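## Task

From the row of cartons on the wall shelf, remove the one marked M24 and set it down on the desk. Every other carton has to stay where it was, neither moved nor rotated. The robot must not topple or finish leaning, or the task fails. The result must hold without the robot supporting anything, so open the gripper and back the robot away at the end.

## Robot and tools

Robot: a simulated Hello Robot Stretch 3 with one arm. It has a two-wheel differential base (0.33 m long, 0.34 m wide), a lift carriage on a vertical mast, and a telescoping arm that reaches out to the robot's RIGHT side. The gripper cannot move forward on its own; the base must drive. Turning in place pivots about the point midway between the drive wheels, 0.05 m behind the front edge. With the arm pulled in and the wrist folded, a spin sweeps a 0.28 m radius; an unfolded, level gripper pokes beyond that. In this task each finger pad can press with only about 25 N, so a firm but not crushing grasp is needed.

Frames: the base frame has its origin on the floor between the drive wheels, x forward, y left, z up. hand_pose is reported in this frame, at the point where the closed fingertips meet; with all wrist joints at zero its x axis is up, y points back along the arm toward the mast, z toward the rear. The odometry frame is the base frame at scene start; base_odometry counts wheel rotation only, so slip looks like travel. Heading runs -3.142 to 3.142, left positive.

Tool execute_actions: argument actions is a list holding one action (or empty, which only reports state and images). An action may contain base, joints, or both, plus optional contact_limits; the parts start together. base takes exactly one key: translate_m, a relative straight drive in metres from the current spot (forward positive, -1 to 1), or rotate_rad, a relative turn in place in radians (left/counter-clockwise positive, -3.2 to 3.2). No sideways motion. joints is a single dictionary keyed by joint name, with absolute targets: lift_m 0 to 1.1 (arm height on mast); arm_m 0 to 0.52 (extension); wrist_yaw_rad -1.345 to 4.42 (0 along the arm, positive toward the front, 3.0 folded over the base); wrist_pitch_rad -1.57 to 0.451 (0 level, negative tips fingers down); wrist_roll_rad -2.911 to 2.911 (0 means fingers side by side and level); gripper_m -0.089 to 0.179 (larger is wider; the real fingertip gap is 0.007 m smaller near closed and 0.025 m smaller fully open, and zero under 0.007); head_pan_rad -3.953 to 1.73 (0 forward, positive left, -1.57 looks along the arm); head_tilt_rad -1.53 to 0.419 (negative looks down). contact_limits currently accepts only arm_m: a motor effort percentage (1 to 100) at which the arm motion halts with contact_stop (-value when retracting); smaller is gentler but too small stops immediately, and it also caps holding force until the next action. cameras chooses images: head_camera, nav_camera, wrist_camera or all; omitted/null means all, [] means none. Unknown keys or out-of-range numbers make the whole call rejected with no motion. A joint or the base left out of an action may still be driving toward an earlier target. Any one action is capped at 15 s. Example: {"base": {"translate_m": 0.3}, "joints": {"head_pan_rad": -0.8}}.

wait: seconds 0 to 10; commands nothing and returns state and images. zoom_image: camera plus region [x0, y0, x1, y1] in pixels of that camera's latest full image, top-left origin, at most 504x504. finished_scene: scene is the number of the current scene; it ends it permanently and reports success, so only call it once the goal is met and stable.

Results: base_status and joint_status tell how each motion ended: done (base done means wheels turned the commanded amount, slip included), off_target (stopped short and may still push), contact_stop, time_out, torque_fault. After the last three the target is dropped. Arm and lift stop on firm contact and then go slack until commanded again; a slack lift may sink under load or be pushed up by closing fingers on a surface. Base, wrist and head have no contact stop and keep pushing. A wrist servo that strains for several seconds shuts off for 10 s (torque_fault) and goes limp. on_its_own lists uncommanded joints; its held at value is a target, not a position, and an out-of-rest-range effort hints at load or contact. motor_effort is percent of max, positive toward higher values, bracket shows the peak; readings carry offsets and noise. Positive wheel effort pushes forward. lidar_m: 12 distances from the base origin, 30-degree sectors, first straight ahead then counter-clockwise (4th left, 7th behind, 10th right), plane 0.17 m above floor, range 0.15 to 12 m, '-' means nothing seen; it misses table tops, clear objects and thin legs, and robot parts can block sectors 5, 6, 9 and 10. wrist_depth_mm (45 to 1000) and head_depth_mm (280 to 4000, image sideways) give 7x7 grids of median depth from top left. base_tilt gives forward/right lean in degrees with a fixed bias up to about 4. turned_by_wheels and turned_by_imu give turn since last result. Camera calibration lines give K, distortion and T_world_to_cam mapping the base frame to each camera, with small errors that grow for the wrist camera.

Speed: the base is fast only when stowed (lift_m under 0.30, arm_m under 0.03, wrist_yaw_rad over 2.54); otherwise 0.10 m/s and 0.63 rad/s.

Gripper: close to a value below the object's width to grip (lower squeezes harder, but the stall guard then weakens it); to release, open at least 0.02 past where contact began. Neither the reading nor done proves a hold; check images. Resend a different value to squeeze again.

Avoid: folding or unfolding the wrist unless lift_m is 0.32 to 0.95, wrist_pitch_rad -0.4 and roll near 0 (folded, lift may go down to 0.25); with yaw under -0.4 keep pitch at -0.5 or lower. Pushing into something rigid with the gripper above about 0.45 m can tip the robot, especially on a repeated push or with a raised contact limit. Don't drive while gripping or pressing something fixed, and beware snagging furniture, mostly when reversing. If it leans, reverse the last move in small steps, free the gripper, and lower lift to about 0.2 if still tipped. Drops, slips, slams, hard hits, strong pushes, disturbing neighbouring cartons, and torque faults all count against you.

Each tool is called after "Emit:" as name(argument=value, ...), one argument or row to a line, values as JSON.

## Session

Emit:
execute_actions(
  actions=[],
)

Scene clock: 0.00 s.
base_odometry: x=+0.000 y=+0.000 heading=+0.000 (m, m, rad; odometry frame)
turned_by_wheels: +0.000 (rad since the last result)
turned_by_imu: +0.000 (rad since the last result)
base_tilt: forward=-0.8 right=+0.1 (deg)
lidar_m: 1.51 2.11 1.59 2.05 2.38 1.96 2.34 2.73 2.70 1.85 1.45 1.43
head_depth_mm: 1339 1344 1360 1362 1379 1384 1392 / 1427 1430 1445 1450 1465 1472 1484 / 1528 1524 1534 1558 1572 1582 1607 / 1645 1645 1658 1666 1683 1696 1721 / 1796 1784 1799 1809 1824 1850 1850 / 1902 1969 1968 2003 2025 2039 2016 / 2065 2143 2170 2195 2258 2244 2109
base_status: not commanded
joint_positions: lift_m=+0.599 arm_m=+0.001 wrist_yaw_rad=+2.885 wrist_pitch_rad=-0.537 wrist_roll_rad=-0.006 gripper_m=+0.037 head_pan_rad=-0.004 head_tilt_rad=-0.010
joint_status: not commanded
motor_effort: left_wheel=+0 right_wheel=+0 lift_m=+22 arm_m=+1 wrist_yaw_rad=+1 wrist_pitch_rad=+7 wrist_roll_rad=+0 gripper_m=+1 head_pan_rad=-1 head_tilt_rad=+3 (%)
hand_pose: x=+0.0315 y=+0.0550 z=+0.5864 quat_wxyz=(+0.273, +0.698, +0.100, +0.654) (m; base frame)
wrist_depth_mm: - - - - - - - / - - - - - - - / - - - - - - - / - - - - - - - / 895 916 932 920 947 935 946 / 778 794 - 786 799 811 792 / 701 700 707 702 714 725 706
pictures: head_camera (sideways: a quarter turn clockwise sets it upright), nav_camera (sideways: a quarter turn counterclockwise sets it upright), wrist_camera
camera_calibration (this result's frames):
head_camera: T_world_to_cam=[[-0.0559942, 0.00406617, -0.998423, 1.32663], [0.0120826, 0.999921, 0.00339465, 0.00175474], [0.998358, -0.0118735, -0.0560389, 0.0275031], [0, 0, 0, 1]] pos_world=[0.0468045, -0.00682235, 1.32607]
nav_camera: T_world_to_cam=[[0.0225051, -0.00920576, 0.999704, -1.25847], [0.0510025, -0.998645, -0.0103442, 0.0591887], [0.998445, 0.0512202, -0.0220051, -0.020427], [0, 0, 0, 1]] pos_world=[0.0456984, 0.0485696, 1.25826]
wrist_camera: T_world_to_cam=[[0.980071, -0.196577, 0.028608, -0.0334885], [-0.112401, -0.667515, -0.736064, 0.504458], [0.16379, 0.718179, -0.676308, 0.516243], [0, 0, 0, 1]] pos_world=[0.00496747, -0.0406046, 0.72141]
Images, in order (width x height): head_camera 896x504, nav_camera 672x504, wrist_camera 644x364.

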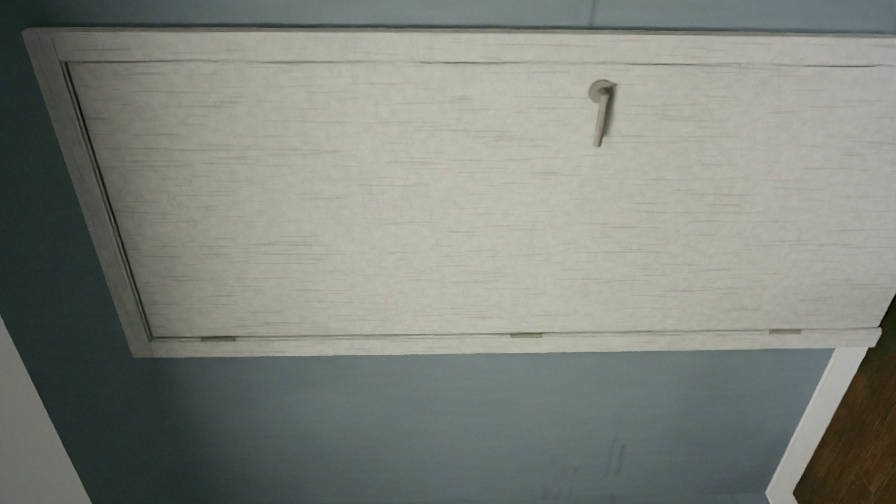

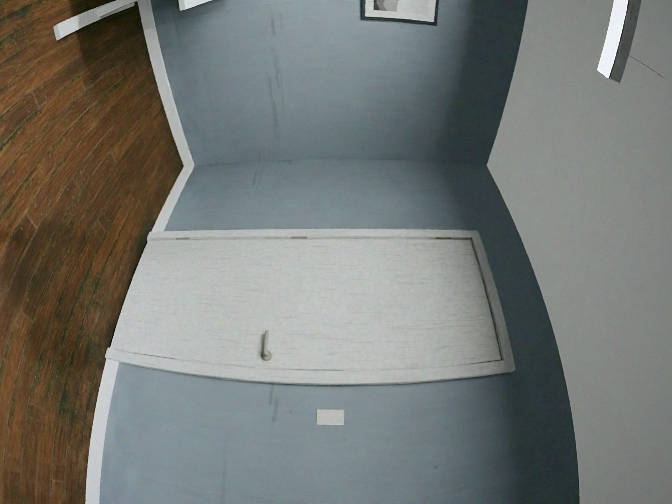

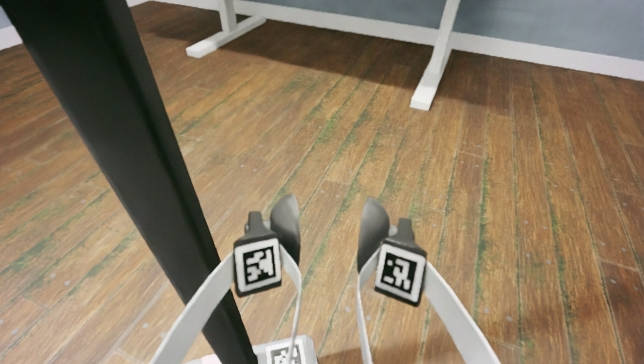

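Emit:
execute_actions(
  actions=[
    {"joints": {"head_pan_rad": -1.9, "head_tilt_rad": -0.25, "lift_m": 0.28}},
  ],
  cameras=["head_camera", "nav_camera"],
)

Scene clock: 6.03 s.
base_odometry: x=+0.000 y=+0.000 heading=+0.000 (m, m, rad; odometry frame)
turned_by_wheels: +0.000 (rad since the last result)
turned_by_imu: +0.002 (rad since the last result)
base_tilt: forward=-0.8 right=+0.1 (deg)
lidar_m: 1.52 2.11 1.58 2.05 2.38 1.95 2.34 2.74 2.70 1.85 1.46 1.43
head_depth_mm: 2227 2369 2480 2515 2623 2022 1563 / 2329 2388 2529 2543 2715 2033 1559 / 2390 2507 2641 2768 2778 1998 1572 / 2454 2610 2730 2864 2830 2021 1562 / 2534 2627 2837 2955 2801 2026 1565 / 2549 2710 2794 2857 2702 2012 1561 / 2200 2249 2298 2393 2398 2012 1566
base_status: not commanded
joint_positions: lift_m=+0.280 arm_m=+0.001 wrist_yaw_rad=+2.885 wrist_pitch_rad=-0.537 wrist_roll_rad=-0.006 gripper_m=+0.037 head_pan_rad=-1.893 head_tilt_rad=-0.247
joint_status: all done
motor_effort: left_wheel=+0(0) right_wheel=+0(1) lift_m=+15(23) arm_m=+1(1) wrist_yaw_rad=+0(1) wrist_pitch_rad=+7(7) wrist_roll_rad=+0(0) gripper_m=+0(0) head_pan_rad=-5(46) head_tilt_rad=-2(16) (%)
hand_pose: x=+0.0315 y=+0.0550 z=+0.2673 quat_wxyz=(+0.273, +0.698, +0.100, +0.654) (m; base frame)
wrist_depth_mm: - - - - - - - / 848 908 875 907 911 928 950 / 681 - 704 718 737 753 746 / 583 - 588 586 586 603 599 / 491 507 - 499 520 503 519 / - - - 440 447 443 443 / - - - - 389 391 397
pictures: head_camera (sideways: a quarter turn clockwise sets it upright), nav_camera (sideways: a quarter turn counterclockwise sets it upright)
camera_calibration (this result's frames):
head_camera: T_world_to_cam=[[0.0949613, 0.272474, -0.957466, 1.27209], [0.945838, -0.324635, 0.00142405, -0.00137494], [-0.310439, -0.905743, -0.288544, 0.338129], [0, 0, 0, 1]] pos_world=[-0.0145299, -0.0407982, 1.31555]
nav_camera: T_world_to_cam=[[-0.0897636, -0.240227, 0.966558, -1.21433], [-0.963277, 0.267526, -0.0229684, 0.081806], [-0.253062, -0.933124, -0.255419, 0.291043], [0, 0, 0, 1]] pos_world=[0.0434513, -0.0420196, 1.24993]
Images, in order (width x height): head_camera 896x504, nav_camera 672x504.

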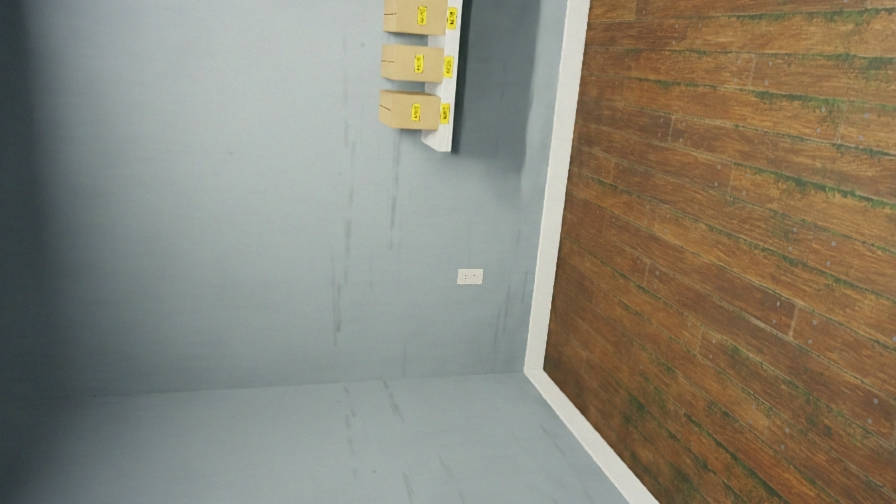

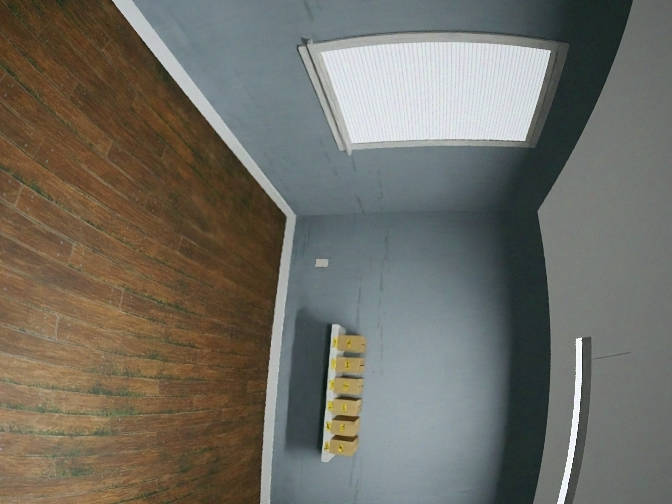

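Emit:
execute_actions(
  actions=[
    {"joints": {"head_pan_rad": -2.3, "head_tilt_rad": -0.22}},
  ],
  cameras=["head_camera"],
)

Scene clock: 9.00 s.
base_odometry: x=+0.000 y=+0.000 heading=+0.000 (m, m, rad; odometry frame)
turned_by_wheels: +0.000 (rad since the last result)
turned_by_imu: +0.001 (rad since the last result)
base_tilt: forward=-0.9 right=+0.1 (deg)
lidar_m: 1.52 2.12 1.59 2.05 2.38 1.96 2.34 2.74 2.69 1.86 1.46 1.43
head_depth_mm: 2437 2573 2694 2820 2895 2062 1585 / 2419 2547 2658 2796 2849 2054 1602 / 2398 2525 2619 2611 2829 2075 1591 / 2350 2469 2596 2652 2839 2063 1578 / 2341 2451 2621 2647 2760 2092 1593 / 2330 2433 2549 2657 2743 2047 1598 / 2293 2387 2500 2635 2747 2057 1591
base_status: not commanded
joint_positions: lift_m=+0.280 arm_m=+0.001 wrist_yaw_rad=+2.885 wrist_pitch_rad=-0.537 wrist_roll_rad=-0.006 gripper_m=+0.037 head_pan_rad=-2.293 head_tilt_rad=-0.231
joint_status: all done
motor_effort: left_wheel=+0(0) right_wheel=+0(1) lift_m=+15(15) arm_m=+2(1) wrist_yaw_rad=+1(0) wrist_pitch_rad=+7(7) wrist_roll_rad=+0(0) gripper_m=+1(1) head_pan_rad=-5(34) head_tilt_rad=+5(7) (%)
hand_pose: x=+0.0315 y=+0.0550 z=+0.2673 quat_wxyz=(+0.273, +0.698, +0.100, +0.654) (m; base frame)
wrist_depth_mm: - - - - - - - / 832 914 920 906 930 904 947 / 700 - 711 730 710 724 739 / 571 - 582 589 608 610 604 / 487 500 - 502 518 520 522 / - - - 442 443 438 443 / - - - - 386 400 396
pictures: head_camera (sideways: a quarter turn clockwise sets it upright)
camera_calibration (this result's frames):
head_camera: T_world_to_cam=[[0.183662, 0.202768, -0.961849, 1.27727], [0.744827, -0.667256, 0.00155761, -0.000322674], [-0.641483, -0.716697, -0.273577, 0.320669], [0, 0, 0, 1]] pos_world=[-0.028642, -0.0293827, 1.31627]
Images, in order (width x height): head_camera 896x504.

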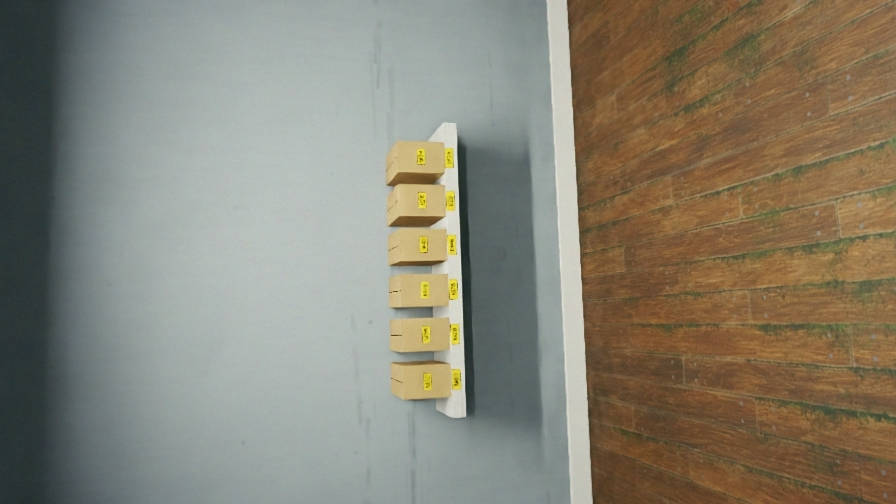

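Emit:
zoom_image(
  camera="head_camera",
  region=[380, 110, 480, 270],
)

Emit:
zoom_image(
  camera="head_camera",
  region=[380, 260, 480, 420],
)

Region (380, 110, 480, 270) of head_camera's 896x504 image, scaled by 3.150, with more detail than that image has; it fills the left 315 columns of this view, and the rest is white.

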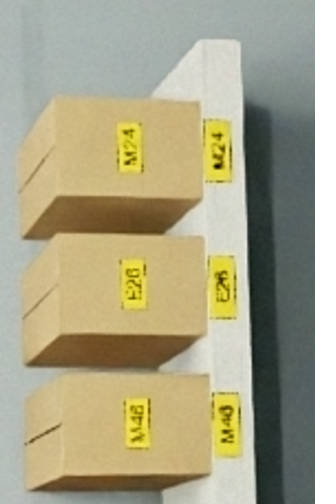

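Region (380, 260, 480, 420) of head_camera's 896x504 image, scaled by 3.150, with more detail than that image has; it fills the left 315 columns of this view, and the rest is white.

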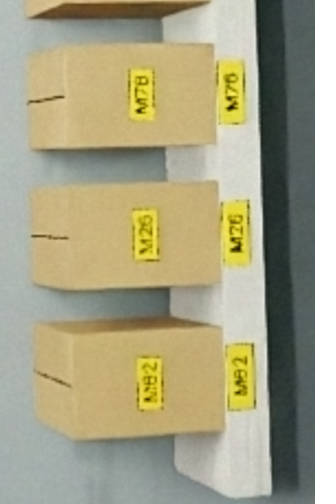

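Emit:
execute_actions(
  actions=[
    {"base": {"rotate_rad": -2.498}, "joints": {"head_pan_rad": 0.2, "head_tilt_rad": -0.3}},
  ],
  cameras=[],
)

Emit:
execute_actions(
  actions=[
    {"base": {"translate_m": 1.0}},
  ],
  cameras=[],
)

Emit:
execute_actions(
  actions=[
    {"base": {"translate_m": 0.5}, "joints": {"head_pan_rad": 0.2, "head_tilt_rad": -0.5}},
  ],
  cameras=["head_camera"],
)

Scene clock: 29.03 s.
base_odometry: x=+0.000 y=+0.000 heading=-2.498 (m, m, rad; odometry frame)
turned_by_wheels: -2.498 (rad since the last result)
turned_by_imu: -2.488 (rad since the last result)
base_tilt: forward=-0.9 right=+0.1 (deg)
lidar_m: 2.70 2.70 1.70 1.44 1.43 1.59 2.08 1.58 2.04 2.34 2.08 2.34
head_depth_mm: 2426 2563 2730 2905 2571 1899 1481 / 2371 2514 2672 2846 2565 1899 1493 / 2367 2499 2611 2803 2556 1881 1486 / 2329 2458 2583 2795 2564 1909 1486 / 2307 2458 2540 2760 2549 1885 1505 / 2286 2433 2563 2702 2567 1879 1501 / 2268 2386 2528 2657 2545 1897 1490
base_status: done
joint_positions: lift_m=+0.280 arm_m=+0.001 wrist_yaw_rad=+2.885 wrist_pitch_rad=-0.537 wrist_roll_rad=-0.006 gripper_m=+0.037 head_pan_rad=+0.193 head_tilt_rad=-0.297
joint_status: all done
motor_effort: left_wheel=+4(16) right_wheel=-2(9) lift_m=+15(15) arm_m=+1(0) wrist_yaw_rad=+1(1) wrist_pitch_rad=+7(7) wrist_roll_rad=+0(0) gripper_m=+0(1) head_pan_rad=+3(46) head_tilt_rad=-2(10) (%)
hand_pose: x=+0.0315 y=+0.0550 z=+0.2673 quat_wxyz=(+0.273, +0.698, +0.100, +0.654) (m; base frame)
wrist_depth_mm: - - - - - - - / 834 928 917 942 935 955 948 / 686 - 705 727 734 733 756 / 566 - 580 580 593 612 610 / 493 512 - 500 517 508 506 / - - - 435 438 435 441 / - - - - 385 383 391
pictures: none
No camera images: the call's "cameras" was empty. Leave "cameras" out to get every camera's image.

Scene clock: 34.13 s.
base_odometry: x=-0.800 y=-0.600 heading=-2.498 (m, m, rad; odometry frame)
turned_by_wheels: +0.000 (rad since the last result)
turned_by_imu: +0.002 (rad since the last result)
base_tilt: forward=-0.8 right=+0.1 (deg)
lidar_m: 1.74 1.74 1.97 1.74 1.74 1.96 2.56 2.75 2.43 1.66 1.68 2.07
head_depth_mm: 1547 1644 1744 1858 2008 1876 1494 / 1523 1619 1718 1838 1980 1887 1486 / 1518 1599 1704 1699 1958 1894 1488 / 1488 1586 1671 1568 1907 1915 1488 / 1479 1565 1658 1559 1888 1876 1497 / 1445 1542 1644 1571 1848 1883 1493 / 1438 1530 1609 1571 1828 1901 1489
base_status: done
joint_positions: lift_m=+0.280 arm_m=+0.001 wrist_yaw_rad=+2.885 wrist_pitch_rad=-0.537 wrist_roll_rad=-0.006 gripper_m=+0.037 head_pan_rad=+0.193 head_tilt_rad=-0.297
joint_status: not commanded
motor_effort: left_wheel=+4(14) right_wheel=-2(5) lift_m=+15(15) arm_m=+1(1) wrist_yaw_rad=+1(0) wrist_pitch_rad=+7(7) wrist_roll_rad=+0(0) gripper_m=+1(1) head_pan_rad=+3(3) head_tilt_rad=-1(1) (%)
hand_pose: x=+0.0315 y=+0.0550 z=+0.2673 quat_wxyz=(+0.273, +0.698, +0.100, +0.654) (m; base frame)
wrist_depth_mm: - - - - - - - / 816 914 873 900 906 919 973 / 686 - 704 731 707 724 722 / 572 - 605 583 600 604 604 / 484 501 - 508 530 499 511 / - - - 433 436 449 445 / - - - - 385 392 393
pictures: none
No camera images: the call's "cameras" was empty. Leave "cameras" out to get every camera's image.

Scene clock: 37.37 s.
base_odometry: x=-1.200 y=-0.901 heading=-2.498 (m, m, rad; odometry frame)
turned_by_wheels: +0.000 (rad since the last result)
turned_by_imu: +0.001 (rad since the last result)
base_tilt: forward=-0.8 right=+0.1 (deg)
lidar_m: 1.27 1.26 1.42 1.89 1.89 2.13 3.06 3.17 2.00 1.49 1.89 1.51
head_depth_mm: 1081 1187 1316 1470 1667 1541 1284 / 1073 1176 1301 1443 1651 1540 1288 / 1063 1164 1273 1324 1609 1543 1294 / 1057 1147 1233 1134 1567 1548 1296 / 1040 1134 1218 1112 1554 1541 1289 / 1036 1125 1209 1122 1528 1546 1292 / 1021 1114 1197 1101 1509 1548 1286
base_status: done
joint_positions: lift_m=+0.280 arm_m=+0.001 wrist_yaw_rad=+2.885 wrist_pitch_rad=-0.537 wrist_roll_rad=-0.006 gripper_m=+0.037 head_pan_rad=+0.193 head_tilt_rad=-0.495
joint_status: all done
motor_effort: left_wheel=+4(15) right_wheel=-2(5) lift_m=+15(15) arm_m=+1(0) wrist_yaw_rad=+0(1) wrist_pitch_rad=+7(7) wrist_roll_rad=+0(0) gripper_m=+1(0) head_pan_rad=+3(3) head_tilt_rad=-1(15) (%)
hand_pose: x=+0.0315 y=+0.0549 z=+0.2673 quat_wxyz=(+0.273, +0.698, +0.100, +0.654) (m; base frame)
wrist_depth_mm: - - - - - - 980 / 813 922 878 905 899 943 952 / 692 - 713 712 716 723 766 / 572 - 565 586 588 593 608 / 486 500 - 508 522 511 507 / - - - 433 441 440 446 / - - - - 392 391 398
pictures: head_camera (sideways: a quarter turn clockwise sets it upright)
camera_calibration (this result's frames):
head_camera: T_world_to_cam=[[-0.50578, -0.0950157, -0.857414, 1.1452], [-0.183446, 0.98303, -0.000723252, 0.00830938], [0.842932, 0.156923, -0.514627, 0.625298], [0, 0, 0, 1]] pos_world=[0.0536593, 0.00251987, 1.30371]
Images, in order (width x height): head_camera 896x504.

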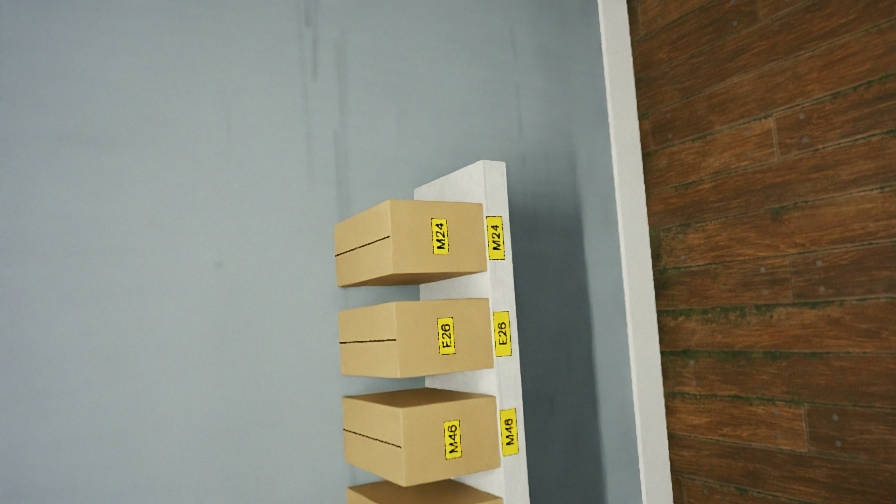

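Emit:
execute_actions(
  actions=[
    {"base": {"translate_m": 0.57}},
  ],
  cameras=[],
)

Emit:
execute_actions(
  actions=[
    {"base": {"rotate_rad": 1.873}, "joints": {"lift_m": 0.93, "wrist_pitch_rad": -0.4, "wrist_roll_rad": 0.0, "head_pan_rad": -1.57, "head_tilt_rad": -0.6, "gripper_m": 0.1}},
  ],
  cameras=["head_camera"],
)

Scene clock: 57.63 s.
base_odometry: x=-1.655 y=-1.243 heading=-2.497 (m, m, rad; odometry frame)
turned_by_wheels: +0.000 (rad since the last result)
turned_by_imu: +0.002 (rad since the last result)
base_tilt: forward=-0.9 right=+0.1 (deg)
lidar_m: 0.72 0.72 0.81 1.35 2.06 2.33 3.63 3.65 1.82 1.47 1.57 0.86
head_depth_mm: 600 661 731 817 922 1065 1221 / 596 651 718 800 902 1042 1196 / 588 643 709 788 889 1019 1190 / 581 635 700 776 864 742 1174 / 576 629 689 764 688 609 1144 / 570 620 682 756 741 616 1120 / 563 614 672 743 710 611 674
base_status: done
joint_positions: lift_m=+0.280 arm_m=+0.001 wrist_yaw_rad=+2.885 wrist_pitch_rad=-0.537 wrist_roll_rad=-0.006 gripper_m=+0.037 head_pan_rad=+0.193 head_tilt_rad=-0.495
joint_status: not commanded
motor_effort: left_wheel=+4(14) right_wheel=-2(7) lift_m=+15(15) arm_m=+1(1) wrist_yaw_rad=-1(0) wrist_pitch_rad=+7(7) wrist_roll_rad=+0(0) gripper_m=+1(1) head_pan_rad=+3(3) head_tilt_rad=-2(3) (%)
hand_pose: x=+0.0315 y=+0.0549 z=+0.2673 quat_wxyz=(+0.273, +0.698, +0.100, +0.654) (m; base frame)
wrist_depth_mm: - - - - 962 688 577 / 847 892 898 908 876 728 597 / 687 - 693 718 728 703 619 / 577 - 583 603 599 606 585 / 494 511 - 497 525 502 519 / - - - 443 451 443 440 / - - - - 386 394 395
pictures: none
No camera images: the call's "cameras" was empty. Leave "cameras" out to get every camera's image.

Scene clock: 64.37 s.
base_odometry: x=-1.655 y=-1.243 heading=-0.625 (m, m, rad; odometry frame)
turned_by_wheels: +1.873 (rad since the last result)
turned_by_imu: +1.870 (rad since the last result)
base_tilt: forward=-0.8 right=+0.1 (deg)
lidar_m: 2.05 2.14 2.93 3.64 2.33 1.47 1.72 1.02 0.75 0.72 0.75 1.02
head_depth_mm: 586 648 729 831 929 - - / 585 649 729 829 961 - - / 586 652 729 827 854 - - / 586 653 732 776 633 - - / 586 649 730 804 653 - - / 586 649 732 775 647 705 1187 / 586 651 730 785 633 724 1225
base_status: done
joint_positions: lift_m=+0.930 arm_m=+0.001 wrist_yaw_rad=+2.885 wrist_pitch_rad=-0.420 wrist_roll_rad=-0.004 gripper_m=+0.100 head_pan_rad=-1.563 head_tilt_rad=-0.593
joint_status: all done
motor_effort: left_wheel=-4(13) right_wheel=+3(9) lift_m=+29(29) arm_m=+1(0) wrist_yaw_rad=+0(1) wrist_pitch_rad=+11(13) wrist_roll_rad=+2(3) gripper_m=+1(99) head_pan_rad=-5(46) head_tilt_rad=-3(12) (%)
hand_pose: x=+0.0356 y=+0.0708 z=+0.9418 quat_wxyz=(+0.235, +0.703, +0.058, +0.669) (m; base frame)
wrist_depth_mm: - - - - - - - / - - - - - - - / - - - - - - - / - - - - - - - / - - - - - - - / - - - - - - - / - - - - - - -
pictures: head_camera (sideways: a quarter turn clockwise sets it upright)
camera_calibration (this result's frames):
head_camera: T_world_to_cam=[[-0.000841225, 0.596291, -0.802768, 1.07087], [0.999999, -0.000702747, -0.0015699, 0.00219244], [-0.00150026, -0.802768, -0.59629, 0.736695], [0, 0, 0, 1]] pos_world=[-0.000186359, -0.0471543, 1.29895]
Images, in order (width x height): head_camera 896x504.

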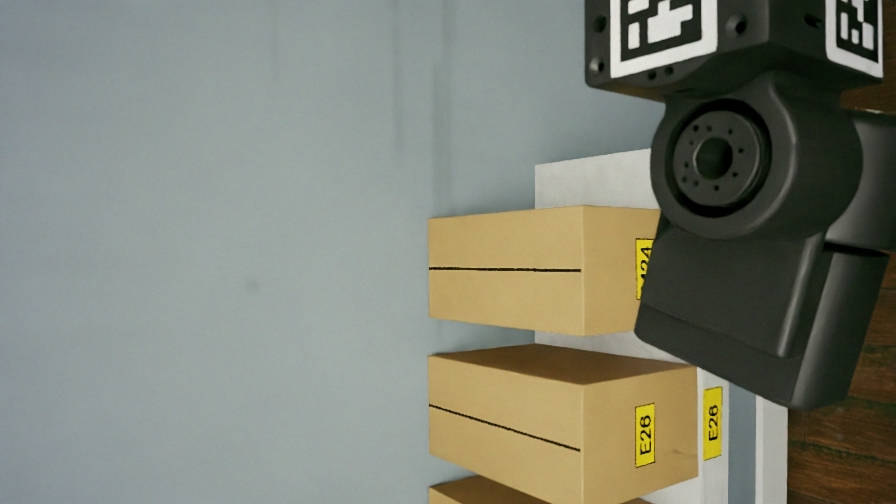

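Emit:
execute_actions(
  actions=[
    {"base": {"translate_m": 0.03}, "joints": {"wrist_yaw_rad": 0.0, "gripper_m": 0.16}},
  ],
  cameras=[],
)

Emit:
execute_actions(
  actions=[
    {"joints": {"wrist_pitch_rad": -1.57, "lift_m": 1.0, "gripper_m": 0.16}},
  ],
  cameras=[],
)

Emit:
execute_actions(
  actions=[
    {"joints": {"arm_m": 0.455}},
  ],
  cameras=["head_camera", "wrist_camera"],
)

Scene clock: 71.50 s.
base_odometry: x=-1.631 y=-1.260 heading=-0.625 (m, m, rad; odometry frame)
turned_by_wheels: +0.000 (rad since the last result)
turned_by_imu: +0.001 (rad since the last result)
base_tilt: forward=-0.9 right=+0.2 (deg)
lidar_m: 2.03 2.11 2.90 3.61 2.34 1.50 1.75 1.02 0.75 0.72 0.75 1.02
head_depth_mm: 584 646 729 833 934 - - / 586 649 732 830 941 - - / 586 649 731 797 786 - - / 585 650 730 776 648 697 1223 / 585 652 727 800 719 728 1222 / 587 652 729 779 633 706 1219 / 586 651 729 789 655 732 1220
base_status: done
joint_positions: lift_m=+0.930 arm_m=+0.001 wrist_yaw_rad=+0.004 wrist_pitch_rad=-0.420 wrist_roll_rad=-0.003 gripper_m=+0.160 head_pan_rad=-1.563 head_tilt_rad=-0.593
joint_status: all done
motor_effort: left_wheel=-4(6) right_wheel=+3(5) lift_m=+29(29) arm_m=+1(1) wrist_yaw_rad=-2(3) wrist_pitch_rad=+11(11) wrist_roll_rad=+1(2) gripper_m=+1(99) head_pan_rad=-5(4) head_tilt_rad=-3(4) (%)
hand_pose: x=-0.0207 y=-0.3702 z=+0.9418 quat_wxyz=(+0.693, +0.149, -0.690, -0.146) (m; base frame)
wrist_depth_mm: 432 443 435 434 423 422 415 / 485 474 480 477 463 464 464 / 482 475 513 489 523 517 509 / 381 385 407 372 586 578 575 / 341 322 327 314 655 640 667 / 369 374 373 351 728 772 777 / 444 431 419 411 910 933 906
pictures: none
No camera images: the call's "cameras" was empty. Leave "cameras" out to get every camera's image.

Scene clock: 72.97 s.
base_odometry: x=-1.631 y=-1.260 heading=-0.625 (m, m, rad; odometry frame)
turned_by_wheels: +0.000 (rad since the last result)
turned_by_imu: +0.000 (rad since the last result)
base_tilt: forward=-0.9 right=+0.1 (deg)
lidar_m: 2.03 2.11 2.89 3.63 2.33 1.50 1.75 1.02 0.75 0.72 0.75 1.03
head_depth_mm: 583 649 721 - - - - / 586 652 729 812 - - - / 586 650 728 798 - - - / 586 651 729 777 629 697 1216 / 588 651 727 799 716 729 1219 / 587 650 730 774 630 707 1224 / 587 652 733 789 652 730 1213
base_status: not commanded
joint_positions: lift_m=+1.000 arm_m=+0.001 wrist_yaw_rad=+0.003 wrist_pitch_rad=-1.563 wrist_roll_rad=-0.003 gripper_m=+0.160 head_pan_rad=-1.563 head_tilt_rad=-0.593
joint_status: all done
motor_effort: left_wheel=-4(4) right_wheel=+2(3) lift_m=+29(28) arm_m=+1(1) wrist_yaw_rad=-2(2) wrist_pitch_rad=-4(11) wrist_roll_rad=+1(1) gripper_m=+1(2) head_pan_rad=-4(4) head_tilt_rad=-4(4) (%)
hand_pose: x=-0.0217 y=-0.1240 z=+0.8818 quat_wxyz=(+0.504, +0.500, -0.500, -0.497) (m; base frame)
wrist_depth_mm: - - 992 - 996 966 960 / - - - 998 983 - 994 / - - - - - - - / - - - - - - - / - - - - - - - / - - - - - - - / - - - - - - -
pictures: none
No camera images: the call's "cameras" was empty. Leave "cameras" out to get every camera's image.

Scene clock: 77.50 s.
base_odometry: x=-1.631 y=-1.260 heading=-0.625 (m, m, rad; odometry frame)
turned_by_wheels: +0.000 (rad since the last result)
turned_by_imu: +0.001 (rad since the last result)
base_tilt: forward=-0.8 right=+0.0 (deg)
lidar_m: 2.03 2.11 2.90 3.63 2.34 1.50 1.75 1.02 0.75 0.72 0.75 1.02
head_depth_mm: 586 - 740 829 965 1149 1220 / 577 670 728 830 945 1121 1220 / 576 - 729 799 652 728 1222 / 586 648 727 772 633 706 1219 / 586 649 727 785 713 730 1226 / 587 650 731 775 632 709 1223 / 586 649 729 788 653 729 1227
base_status: not commanded
joint_positions: lift_m=+1.000 arm_m=+0.455 wrist_yaw_rad=+0.001 wrist_pitch_rad=-1.564 wrist_roll_rad=-0.002 gripper_m=+0.160 head_pan_rad=-1.563 head_tilt_rad=-0.593
joint_status: all done
motor_effort: left_wheel=-4(4) right_wheel=+3(2) lift_m=+28(28) arm_m=+6(7) wrist_yaw_rad=-2(2) wrist_pitch_rad=-3(4) wrist_roll_rad=+1(1) gripper_m=+2(1) head_pan_rad=-5(5) head_tilt_rad=-2(4) (%)
hand_pose: x=-0.0217 y=-0.5773 z=+0.8819 quat_wxyz=(+0.502, +0.499, -0.501, -0.498) (m; base frame)
wrist_depth_mm: 184 195 184 181 237 288 276 / 190 196 190 188 357 694 639 / 198 200 197 193 373 - - / 205 207 203 201 387 - - / 214 214 212 210 404 - - / 221 232 223 218 - - - / - 231 - 224 - - -
pictures: head_camera (sideways: a quarter turn clockwise sets it upright), wrist_camera
camera_calibration (this result's frames):
head_camera: T_world_to_cam=[[-0.000700052, 0.596291, -0.802768, 1.07087], [0.999998, -0.000939497, -0.0015699, 0.00219244], [-0.00169032, -0.802768, -0.59629, 0.736696], [0, 0, 0, 1]] pos_world=[-0.000197523, -0.0471528, 1.29895]
wrist_camera: T_world_to_cam=[[-0.998085, -0.0511512, -0.0347701, -0.0171668], [-0.0569996, 0.978936, 0.196052, 0.423594], [0.0240094, 0.197658, -0.979977, 1.14317], [0, 0, 0, 1]] pos_world=[-0.0204361, -0.641506, 1.03664]
Images, in order (width x height): head_camera 896x504, wrist_camera 644x364.

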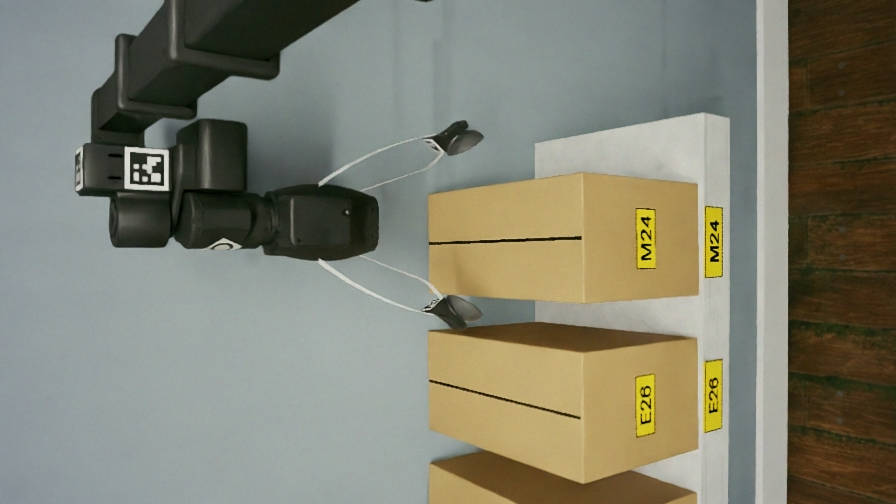

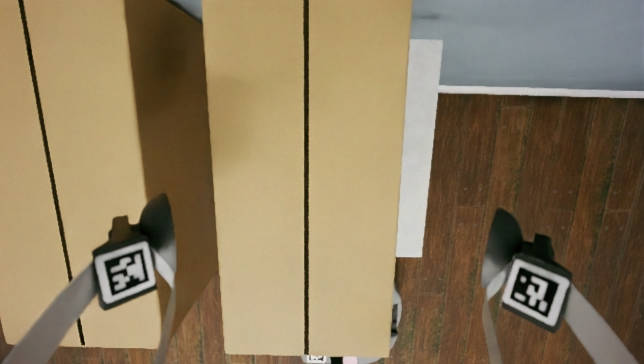

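Emit:
execute_actions(
  actions=[
    {"base": {"translate_m": 0.013}, "joints": {"lift_m": 0.965}},
  ],
  cameras=["wrist_camera"],
)

Scene clock: 84.07 s.
base_odometry: x=-1.621 y=-1.268 heading=-0.625 (m, m, rad; odometry frame)
turned_by_wheels: +0.000 (rad since the last result)
turned_by_imu: +0.001 (rad since the last result)
base_tilt: forward=-0.7 right=+0.2 (deg)
lidar_m: 2.02 2.10 2.87 3.61 2.33 1.51 1.76 1.02 0.75 0.72 0.75 1.02
head_depth_mm: 586 630 - 826 964 1144 1231 / 585 - 744 827 925 1087 1218 / 585 - 741 800 646 729 1218 / 587 643 727 773 633 706 1221 / 587 649 729 784 743 728 1215 / 586 651 727 774 635 707 1227 / 587 651 728 784 664 731 1220
base_status: done
joint_positions: lift_m=+0.965 arm_m=+0.455 wrist_yaw_rad=+0.001 wrist_pitch_rad=-1.564 wrist_roll_rad=-0.002 gripper_m=+0.160 head_pan_rad=-1.563 head_tilt_rad=-0.593
joint_status: all done
motor_effort: left_wheel=-3(4) right_wheel=+2(6) lift_m=+15(25) arm_m=+6(6) wrist_yaw_rad=-2(0) wrist_pitch_rad=-3(4) wrist_roll_rad=+1(1) gripper_m=+1(0) head_pan_rad=-4(4) head_tilt_rad=-3(1) (%)
hand_pose: x=-0.0217 y=-0.5773 z=+0.8478 quat_wxyz=(+0.502, +0.499, -0.501, -0.498) (m; base frame)
wrist_depth_mm: 152 175 151 150 148 288 277 / 157 175 156 155 154 703 632 / 163 174 162 160 159 - 972 / 168 177 168 166 166 - - / 176 176 174 172 173 - - / 181 205 183 178 179 - - / 193 190 191 187 189 - -
pictures: wrist_camera
camera_calibration (this result's frames):
wrist_camera: T_world_to_cam=[[-0.998085, -0.0511511, -0.0347701, -0.0183533], [-0.0569995, 0.978935, 0.196052, 0.430287], [0.0240095, 0.197658, -0.979977, 1.10973], [0, 0, 0, 1]] pos_world=[-0.0204361, -0.641509, 1.00251]
Images, in order (width x height): wrist_camera 644x364.

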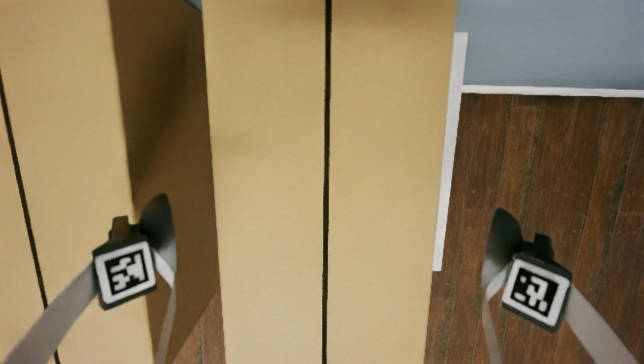

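Emit:
execute_actions(
  actions=[
    {"joints": {"lift_m": 0.919}},
  ],
  cameras=["head_camera", "wrist_camera"],
)

Scene clock: 88.40 s.
base_odometry: x=-1.621 y=-1.268 heading=-0.625 (m, m, rad; odometry frame)
turned_by_wheels: +0.000 (rad since the last result)
turned_by_imu: +0.001 (rad since the last result)
base_tilt: forward=-0.9 right=+0.2 (deg)
lidar_m: 2.01 2.09 2.88 3.60 2.34 1.51 1.76 1.02 0.75 0.72 0.75 1.02
head_depth_mm: 584 648 704 - 975 1149 1224 / 585 641 755 830 927 1087 1227 / 586 629 - 782 650 725 1225 / 586 650 727 746 632 706 1222 / 586 648 731 784 739 729 1228 / 585 649 732 780 633 708 1222 / 586 649 729 789 663 728 1221
base_status: not commanded
joint_positions: lift_m=+0.919 arm_m=+0.455 wrist_yaw_rad=+0.001 wrist_pitch_rad=-1.564 wrist_roll_rad=-0.002 gripper_m=+0.160 head_pan_rad=-1.563 head_tilt_rad=-0.593
joint_status: all done
motor_effort: left_wheel=-4(4) right_wheel=+3(2) lift_m=+15(14) arm_m=+6(6) wrist_yaw_rad=-2(1) wrist_pitch_rad=-3(3) wrist_roll_rad=+1(1) gripper_m=+2(1) head_pan_rad=-5(4) head_tilt_rad=-2(3) (%)
hand_pose: x=-0.0217 y=-0.5773 z=+0.8017 quat_wxyz=(+0.502, +0.499, -0.501, -0.498) (m; base frame)
wrist_depth_mm: 129 154 108 106 106 232 279 / 130 154 111 111 110 441 638 / 130 154 115 114 113 923 944 / 130 165 119 118 117 996 990 / 131 146 124 123 122 - - / - 208 129 128 127 - - / 139 177 134 133 133 - -
pictures: head_camera (sideways: a quarter turn clockwise sets it upright), wrist_camera
camera_calibration (this result's frames):
head_camera: T_world_to_cam=[[-0.000699982, 0.596292, -0.802768, 1.07087], [0.999998, -0.000939616, -0.0015699, 0.00219244], [-0.00169041, -0.802767, -0.59629, 0.736696], [0, 0, 0, 1]] pos_world=[-0.000197528, -0.0471528, 1.29895]
wrist_camera: T_world_to_cam=[[-0.998085, -0.0511512, -0.0347701, -0.0199531], [-0.0569996, 0.978936, 0.196052, 0.439307], [0.0240094, 0.197658, -0.979977, 1.06464], [0, 0, 0, 1]] pos_world=[-0.0204361, -0.64151, 0.956505]
Images, in order (width x height): head_camera 896x504, wrist_camera 644x364.

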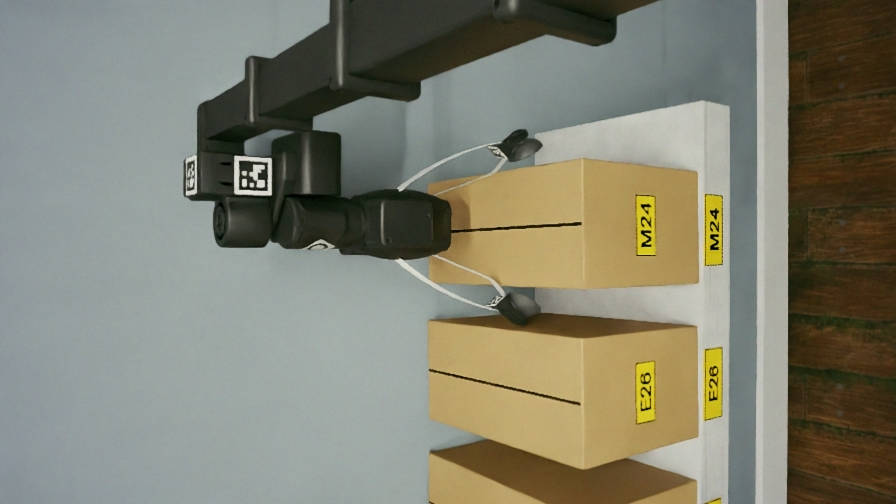

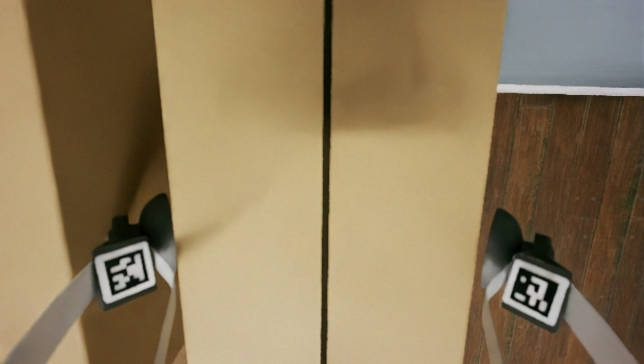

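Emit:
execute_actions(
  actions=[
    {"joints": {"gripper_m": 0.082}},
  ],
  cameras=[],
)

Emit:
wait(
  seconds=1.5,
)

Scene clock: 94.10 s.
base_odometry: x=-1.621 y=-1.268 heading=-0.625 (m, m, rad; odometry frame)
turned_by_wheels: +0.000 (rad since the last result)
turned_by_imu: +0.001 (rad since the last result)
base_tilt: forward=-0.9 right=+0.1 (deg)
lidar_m: 2.02 2.10 2.87 3.59 2.33 1.51 1.76 1.02 0.75 0.72 0.75 1.02
head_depth_mm: 584 649 703 - 970 1146 1215 / 584 639 755 829 917 1087 1229 / 587 631 - 792 640 724 1220 / 587 650 732 746 632 706 1225 / 585 651 730 785 737 729 1223 / 585 650 728 773 633 707 1231 / 585 650 731 784 664 730 1217
base_status: not commanded
joint_positions: lift_m=+0.919 arm_m=+0.455 wrist_yaw_rad=+0.001 wrist_pitch_rad=-1.565 wrist_roll_rad=-0.002 gripper_m=+0.119 head_pan_rad=-1.563 head_tilt_rad=-0.593
joint_status: gripper_m off_target (ended at +0.119, target +0.082)
motor_effort: left_wheel=-3(3) right_wheel=+2(2) lift_m=+15(15) arm_m=+6(6) wrist_yaw_rad=+0(1) wrist_pitch_rad=-2(3) wrist_roll_rad=+1(1) gripper_m=-100(98) head_pan_rad=-4(5) head_tilt_rad=-3(4) (%)
hand_pose: x=-0.0217 y=-0.5771 z=+0.8018 quat_wxyz=(+0.502, +0.499, -0.500, -0.498) (m; base frame)
wrist_depth_mm: 129 153 108 108 107 108 280 / 129 153 112 111 111 441 639 / 130 163 116 115 114 951 954 / 129 164 120 120 118 980 994 / 130 154 125 124 123 - - / 133 205 129 129 128 - - / - 177 135 134 133 - -
pictures: none
No camera images: the call's "cameras" was empty. Leave "cameras" out to get every camera's image.

Scene clock: 95.60 s.
base_odometry: x=-1.621 y=-1.268 heading=-0.625 (m, m, rad; odometry frame)
turned_by_wheels: +0.000 (rad since the last result)
turned_by_imu: +0.000 (rad since the last result)
base_tilt: forward=-0.8 right=+0.1 (deg)
lidar_m: 2.02 2.09 2.87 3.62 2.33 1.51 1.76 1.02 0.75 0.72 0.75 1.03
head_depth_mm: 584 649 704 - 973 1142 1227 / 586 641 753 828 919 1093 1225 / 585 631 - 787 638 725 1225 / 586 650 728 749 632 710 1224 / 586 651 730 783 739 727 1230 / 587 650 733 774 632 707 1220 / 585 651 729 786 664 730 1224
base_status: not commanded
joint_positions: lift_m=+0.919 arm_m=+0.455 wrist_yaw_rad=+0.001 wrist_pitch_rad=-1.565 wrist_roll_rad=-0.002 gripper_m=+0.088 head_pan_rad=-1.563 head_tilt_rad=-0.593
joint_status: gripper_m off_target (ended at +0.119, target +0.082)
on_its_own: gripper_m moved -0.030 toward your old target +0.082
motor_effort: left_wheel=-3(3) right_wheel=+2(2) lift_m=+15(15) arm_m=+5(6) wrist_yaw_rad=-1(1) wrist_pitch_rad=-2(3) wrist_roll_rad=+1(1) gripper_m=-99(98) head_pan_rad=-4(5) head_tilt_rad=-4(4) (%)
hand_pose: x=-0.0217 y=-0.5769 z=+0.8018 quat_wxyz=(+0.502, +0.499, -0.500, -0.498) (m; base frame)
wrist_depth_mm: 128 152 108 108 107 108 280 / 129 154 112 111 111 443 642 / 129 163 116 115 115 967 950 / 130 164 120 120 119 - 979 / 131 155 125 124 123 - - / 132 190 130 128 129 - - / - 176 136 133 134 - -
wait: 1.50 s; at rest by 0.27 s
pictures: head_camera (sideways: a quarter turn clockwise sets it upright), nav_camera (sideways: a quarter turn counterclockwise sets it upright), wrist_camera
camera_calibration (this result's frames):
head_camera: T_world_to_cam=[[-0.000700124, 0.596292, -0.802768, 1.07087], [0.999998, -0.000939377, -0.0015699, 0.00219244], [-0.00169022, -0.802767, -0.59629, 0.736696], [0, 0, 0, 1]] pos_world=[-0.000197517, -0.0471528, 1.29895]
nav_camera: T_world_to_cam=[[-0.00478321, -0.569095, 0.822258, -1.02658], [-0.998093, -0.0478883, -0.0389502, 0.102811], [0.0615429, -0.820876, -0.567781, 0.695598], [0, 0, 0, 1]] pos_world=[0.0548953, -0.00829712, 1.24306]
wrist_camera: T_world_to_cam=[[-0.998085, -0.0511069, -0.0348425, -0.019851], [-0.0570054, 0.978649, 0.197477, 0.437649], [0.0240061, 0.199085, -0.979688, 1.0652], [0, 0, 0, 1]] pos_world=[-0.0204359, -0.641384, 0.956444]
Images, in order (width x height): head_camera 896x504, nav_camera 672x504, wrist_camera 644x364.

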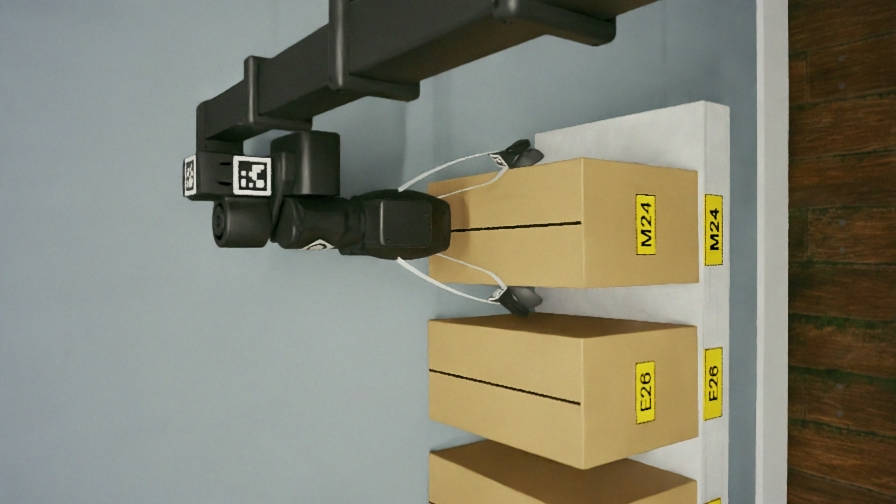

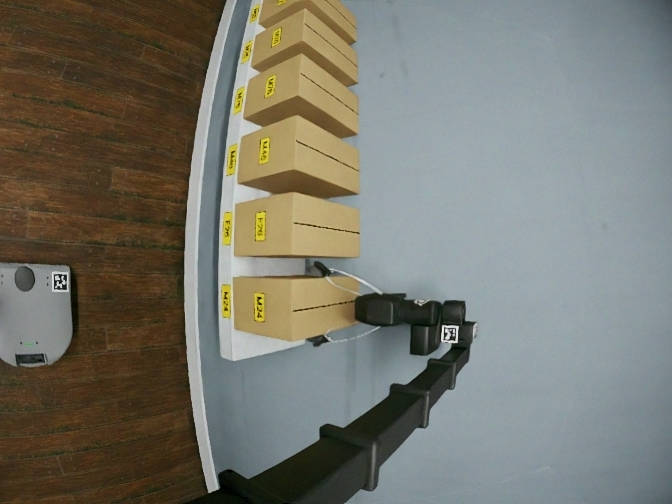

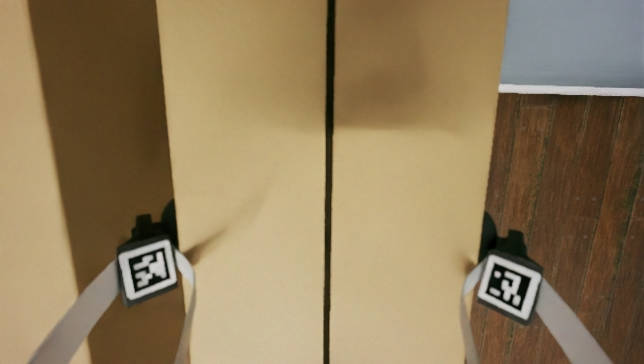

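Gripped. Lift to test.

Emit:
execute_actions(
  actions=[
    {"joints": {"lift_m": 0.95}},
  ],
  cameras=["head_camera", "wrist_camera"],
)

Scene clock: 98.57 s.
base_odometry: x=-1.621 y=-1.268 heading=-0.625 (m, m, rad; odometry frame)
turned_by_wheels: +0.000 (rad since the last result)
turned_by_imu: +0.001 (rad since the last result)
base_tilt: forward=-0.9 right=+0.2 (deg)
lidar_m: 2.02 2.09 2.87 3.62 2.33 1.51 1.76 1.02 0.75 0.72 0.75 1.02
head_depth_mm: 584 639 - 850 985 1147 1222 / 585 631 741 831 919 1090 1219 / 584 623 742 755 628 722 1222 / 585 640 717 703 613 725 1221 / 586 649 732 787 741 726 1227 / 586 650 729 774 633 708 1218 / 586 650 733 785 665 731 1226
base_status: not commanded
joint_positions: lift_m=+0.950 arm_m=+0.455 wrist_yaw_rad=+0.001 wrist_pitch_rad=-1.566 wrist_roll_rad=-0.002 gripper_m=+0.089 head_pan_rad=-1.563 head_tilt_rad=-0.593
joint_status: all done
on_its_own: gripper_m is held at +0.088, not at your +0.082, by its stall guard, which is not easing now
motor_effort: left_wheel=-3(3) right_wheel=+3(3) lift_m=+29(31) arm_m=+6(6) wrist_yaw_rad=-1(2) wrist_pitch_rad=-2(2) wrist_roll_rad=+1(1) gripper_m=-62(64) head_pan_rad=-4(5) head_tilt_rad=-3(3) (%)
hand_pose: x=-0.0217 y=-0.5769 z=+0.8319 quat_wxyz=(+0.502, +0.499, -0.500, -0.498) (m; base frame)
wrist_depth_mm: 136 153 110 109 108 109 279 / 142 164 113 113 112 444 656 / 147 164 117 116 116 974 - / 152 165 121 121 120 - - / 158 160 126 125 125 - - / 164 183 132 131 129 - - / - 179 137 136 134 - -
pictures: head_camera (sideways: a quarter turn clockwise sets it upright), wrist_camera
camera_calibration (this result's frames):
head_camera: T_world_to_cam=[[-0.000700123, 0.596291, -0.802768, 1.07087], [0.999998, -0.000939378, -0.0015699, 0.00219244], [-0.00169022, -0.802768, -0.59629, 0.736696], [0, 0, 0, 1]] pos_world=[-0.000197517, -0.0471528, 1.29895]
wrist_camera: T_world_to_cam=[[-0.998086, -0.051097, -0.0348453, -0.018794], [-0.0569977, 0.978638, 0.197533, 0.431649], [0.0240076, 0.199141, -0.979677, 1.09471], [0, 0, 0, 1]] pos_world=[-0.0204363, -0.641389, 0.986538]
Images, in order (width x height): head_camera 896x504, wrist_camera 644x364.

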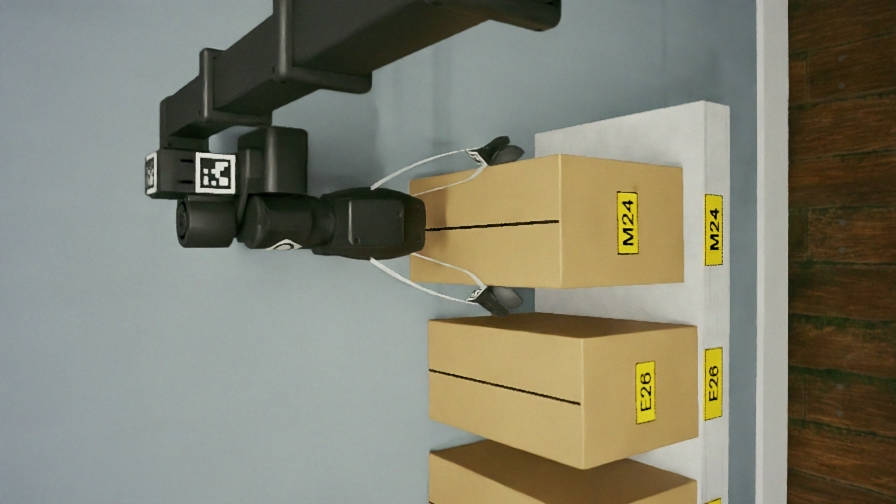

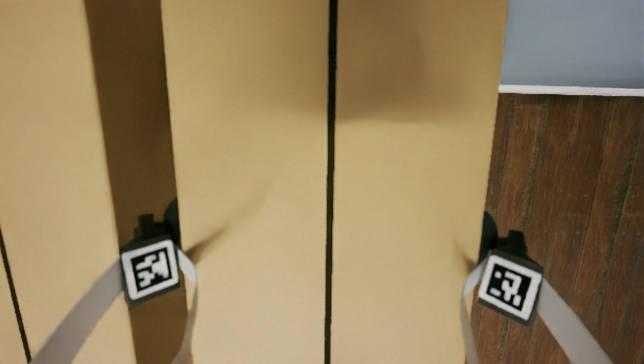

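Emit:
execute_actions(
  actions=[
    {"joints": {"arm_m": 0.08, "head_pan_rad": 1.57, "head_tilt_rad": -0.3}},
  ],
  cameras=["head_camera", "nav_camera"],
)

Scene clock: 105.93 s.
base_odometry: x=-1.621 y=-1.268 heading=-0.625 (m, m, rad; odometry frame)
turned_by_wheels: +0.000 (rad since the last result)
turned_by_imu: +0.002 (rad since the last result)
base_tilt: forward=-0.9 right=+0.0 (deg)
lidar_m: 2.01 2.10 2.87 3.62 2.33 1.51 1.76 1.02 0.75 0.72 0.75 1.02
head_depth_mm: 3492 3719 3961 3757 2473 1862 1467 / 3505 3680 3922 3830 2507 1848 1477 / 3494 3668 3906 3818 2507 1869 1479 / 3527 3670 3886 3773 2560 1846 1469 / 3450 3700 3856 3888 2512 1861 1480 / 3462 3627 3897 3711 2527 1861 1494 / 3468 3642 3916 3813 2541 - -
base_status: not commanded
joint_positions: lift_m=+0.950 arm_m=+0.080 wrist_yaw_rad=+0.001 wrist_pitch_rad=-1.566 wrist_roll_rad=-0.002 gripper_m=+0.089 head_pan_rad=+1.563 head_tilt_rad=-0.310
joint_status: all done
on_its_own: gripper_m is held at +0.088, not at your +0.082, by its stall guard, which is not easing now
motor_effort: left_wheel=-4(3) right_wheel=+3(2) lift_m=+29(29) arm_m=-4(6) wrist_yaw_rad=-1(1) wrist_pitch_rad=-2(2) wrist_roll_rad=+1(1) gripper_m=-62(63) head_pan_rad=+3(46) head_tilt_rad=+3(20) (%)
hand_pose: x=-0.0217 y=-0.2025 z=+0.8319 quat_wxyz=(+0.502, +0.499, -0.500, -0.498) (m; base frame)
wrist_depth_mm: 950 956 109 109 108 110 909 / 991 - 113 113 112 912 957 / - - 117 116 116 983 966 / - - 122 121 121 - - / - - 127 125 124 - - / - - 131 130 129 - - / - - 137 135 134 - -
pictures: head_camera (sideways: a quarter turn clockwise sets it upright), nav_camera (sideways: a quarter turn counterclockwise sets it upright)
camera_calibration (this result's frames):
head_camera: T_world_to_cam=[[-0.00656481, -0.348271, -0.937371, 1.24647], [-0.999864, 0.016477, 0.000880616, 0.0112015], [0.0151384, 0.937249, -0.348332, 0.413954], [0, 0, 0, 1]] pos_world=[0.0131162, 0.0459452, 1.31258]
nav_camera: T_world_to_cam=[[0.0115935, 0.316633, 0.948477, -1.19133], [0.998786, 0.0417483, -0.0261454, 0.0739714], [-0.0478758, 0.947629, -0.315765, 0.368332], [0, 0, 0, 1]] pos_world=[-0.0424358, 0.0250841, 1.24819]
Images, in order (width x height): head_camera 896x504, nav_camera 672x504.

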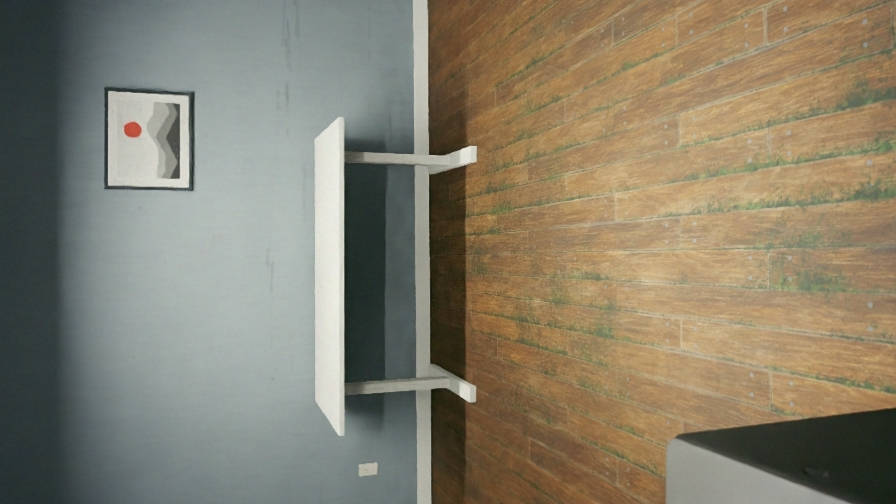

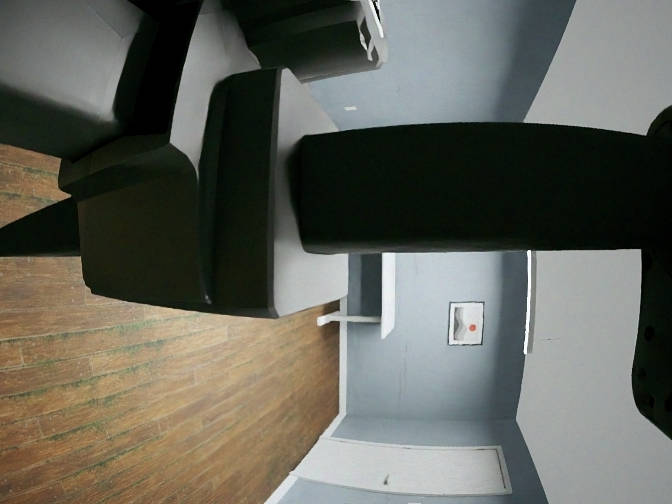

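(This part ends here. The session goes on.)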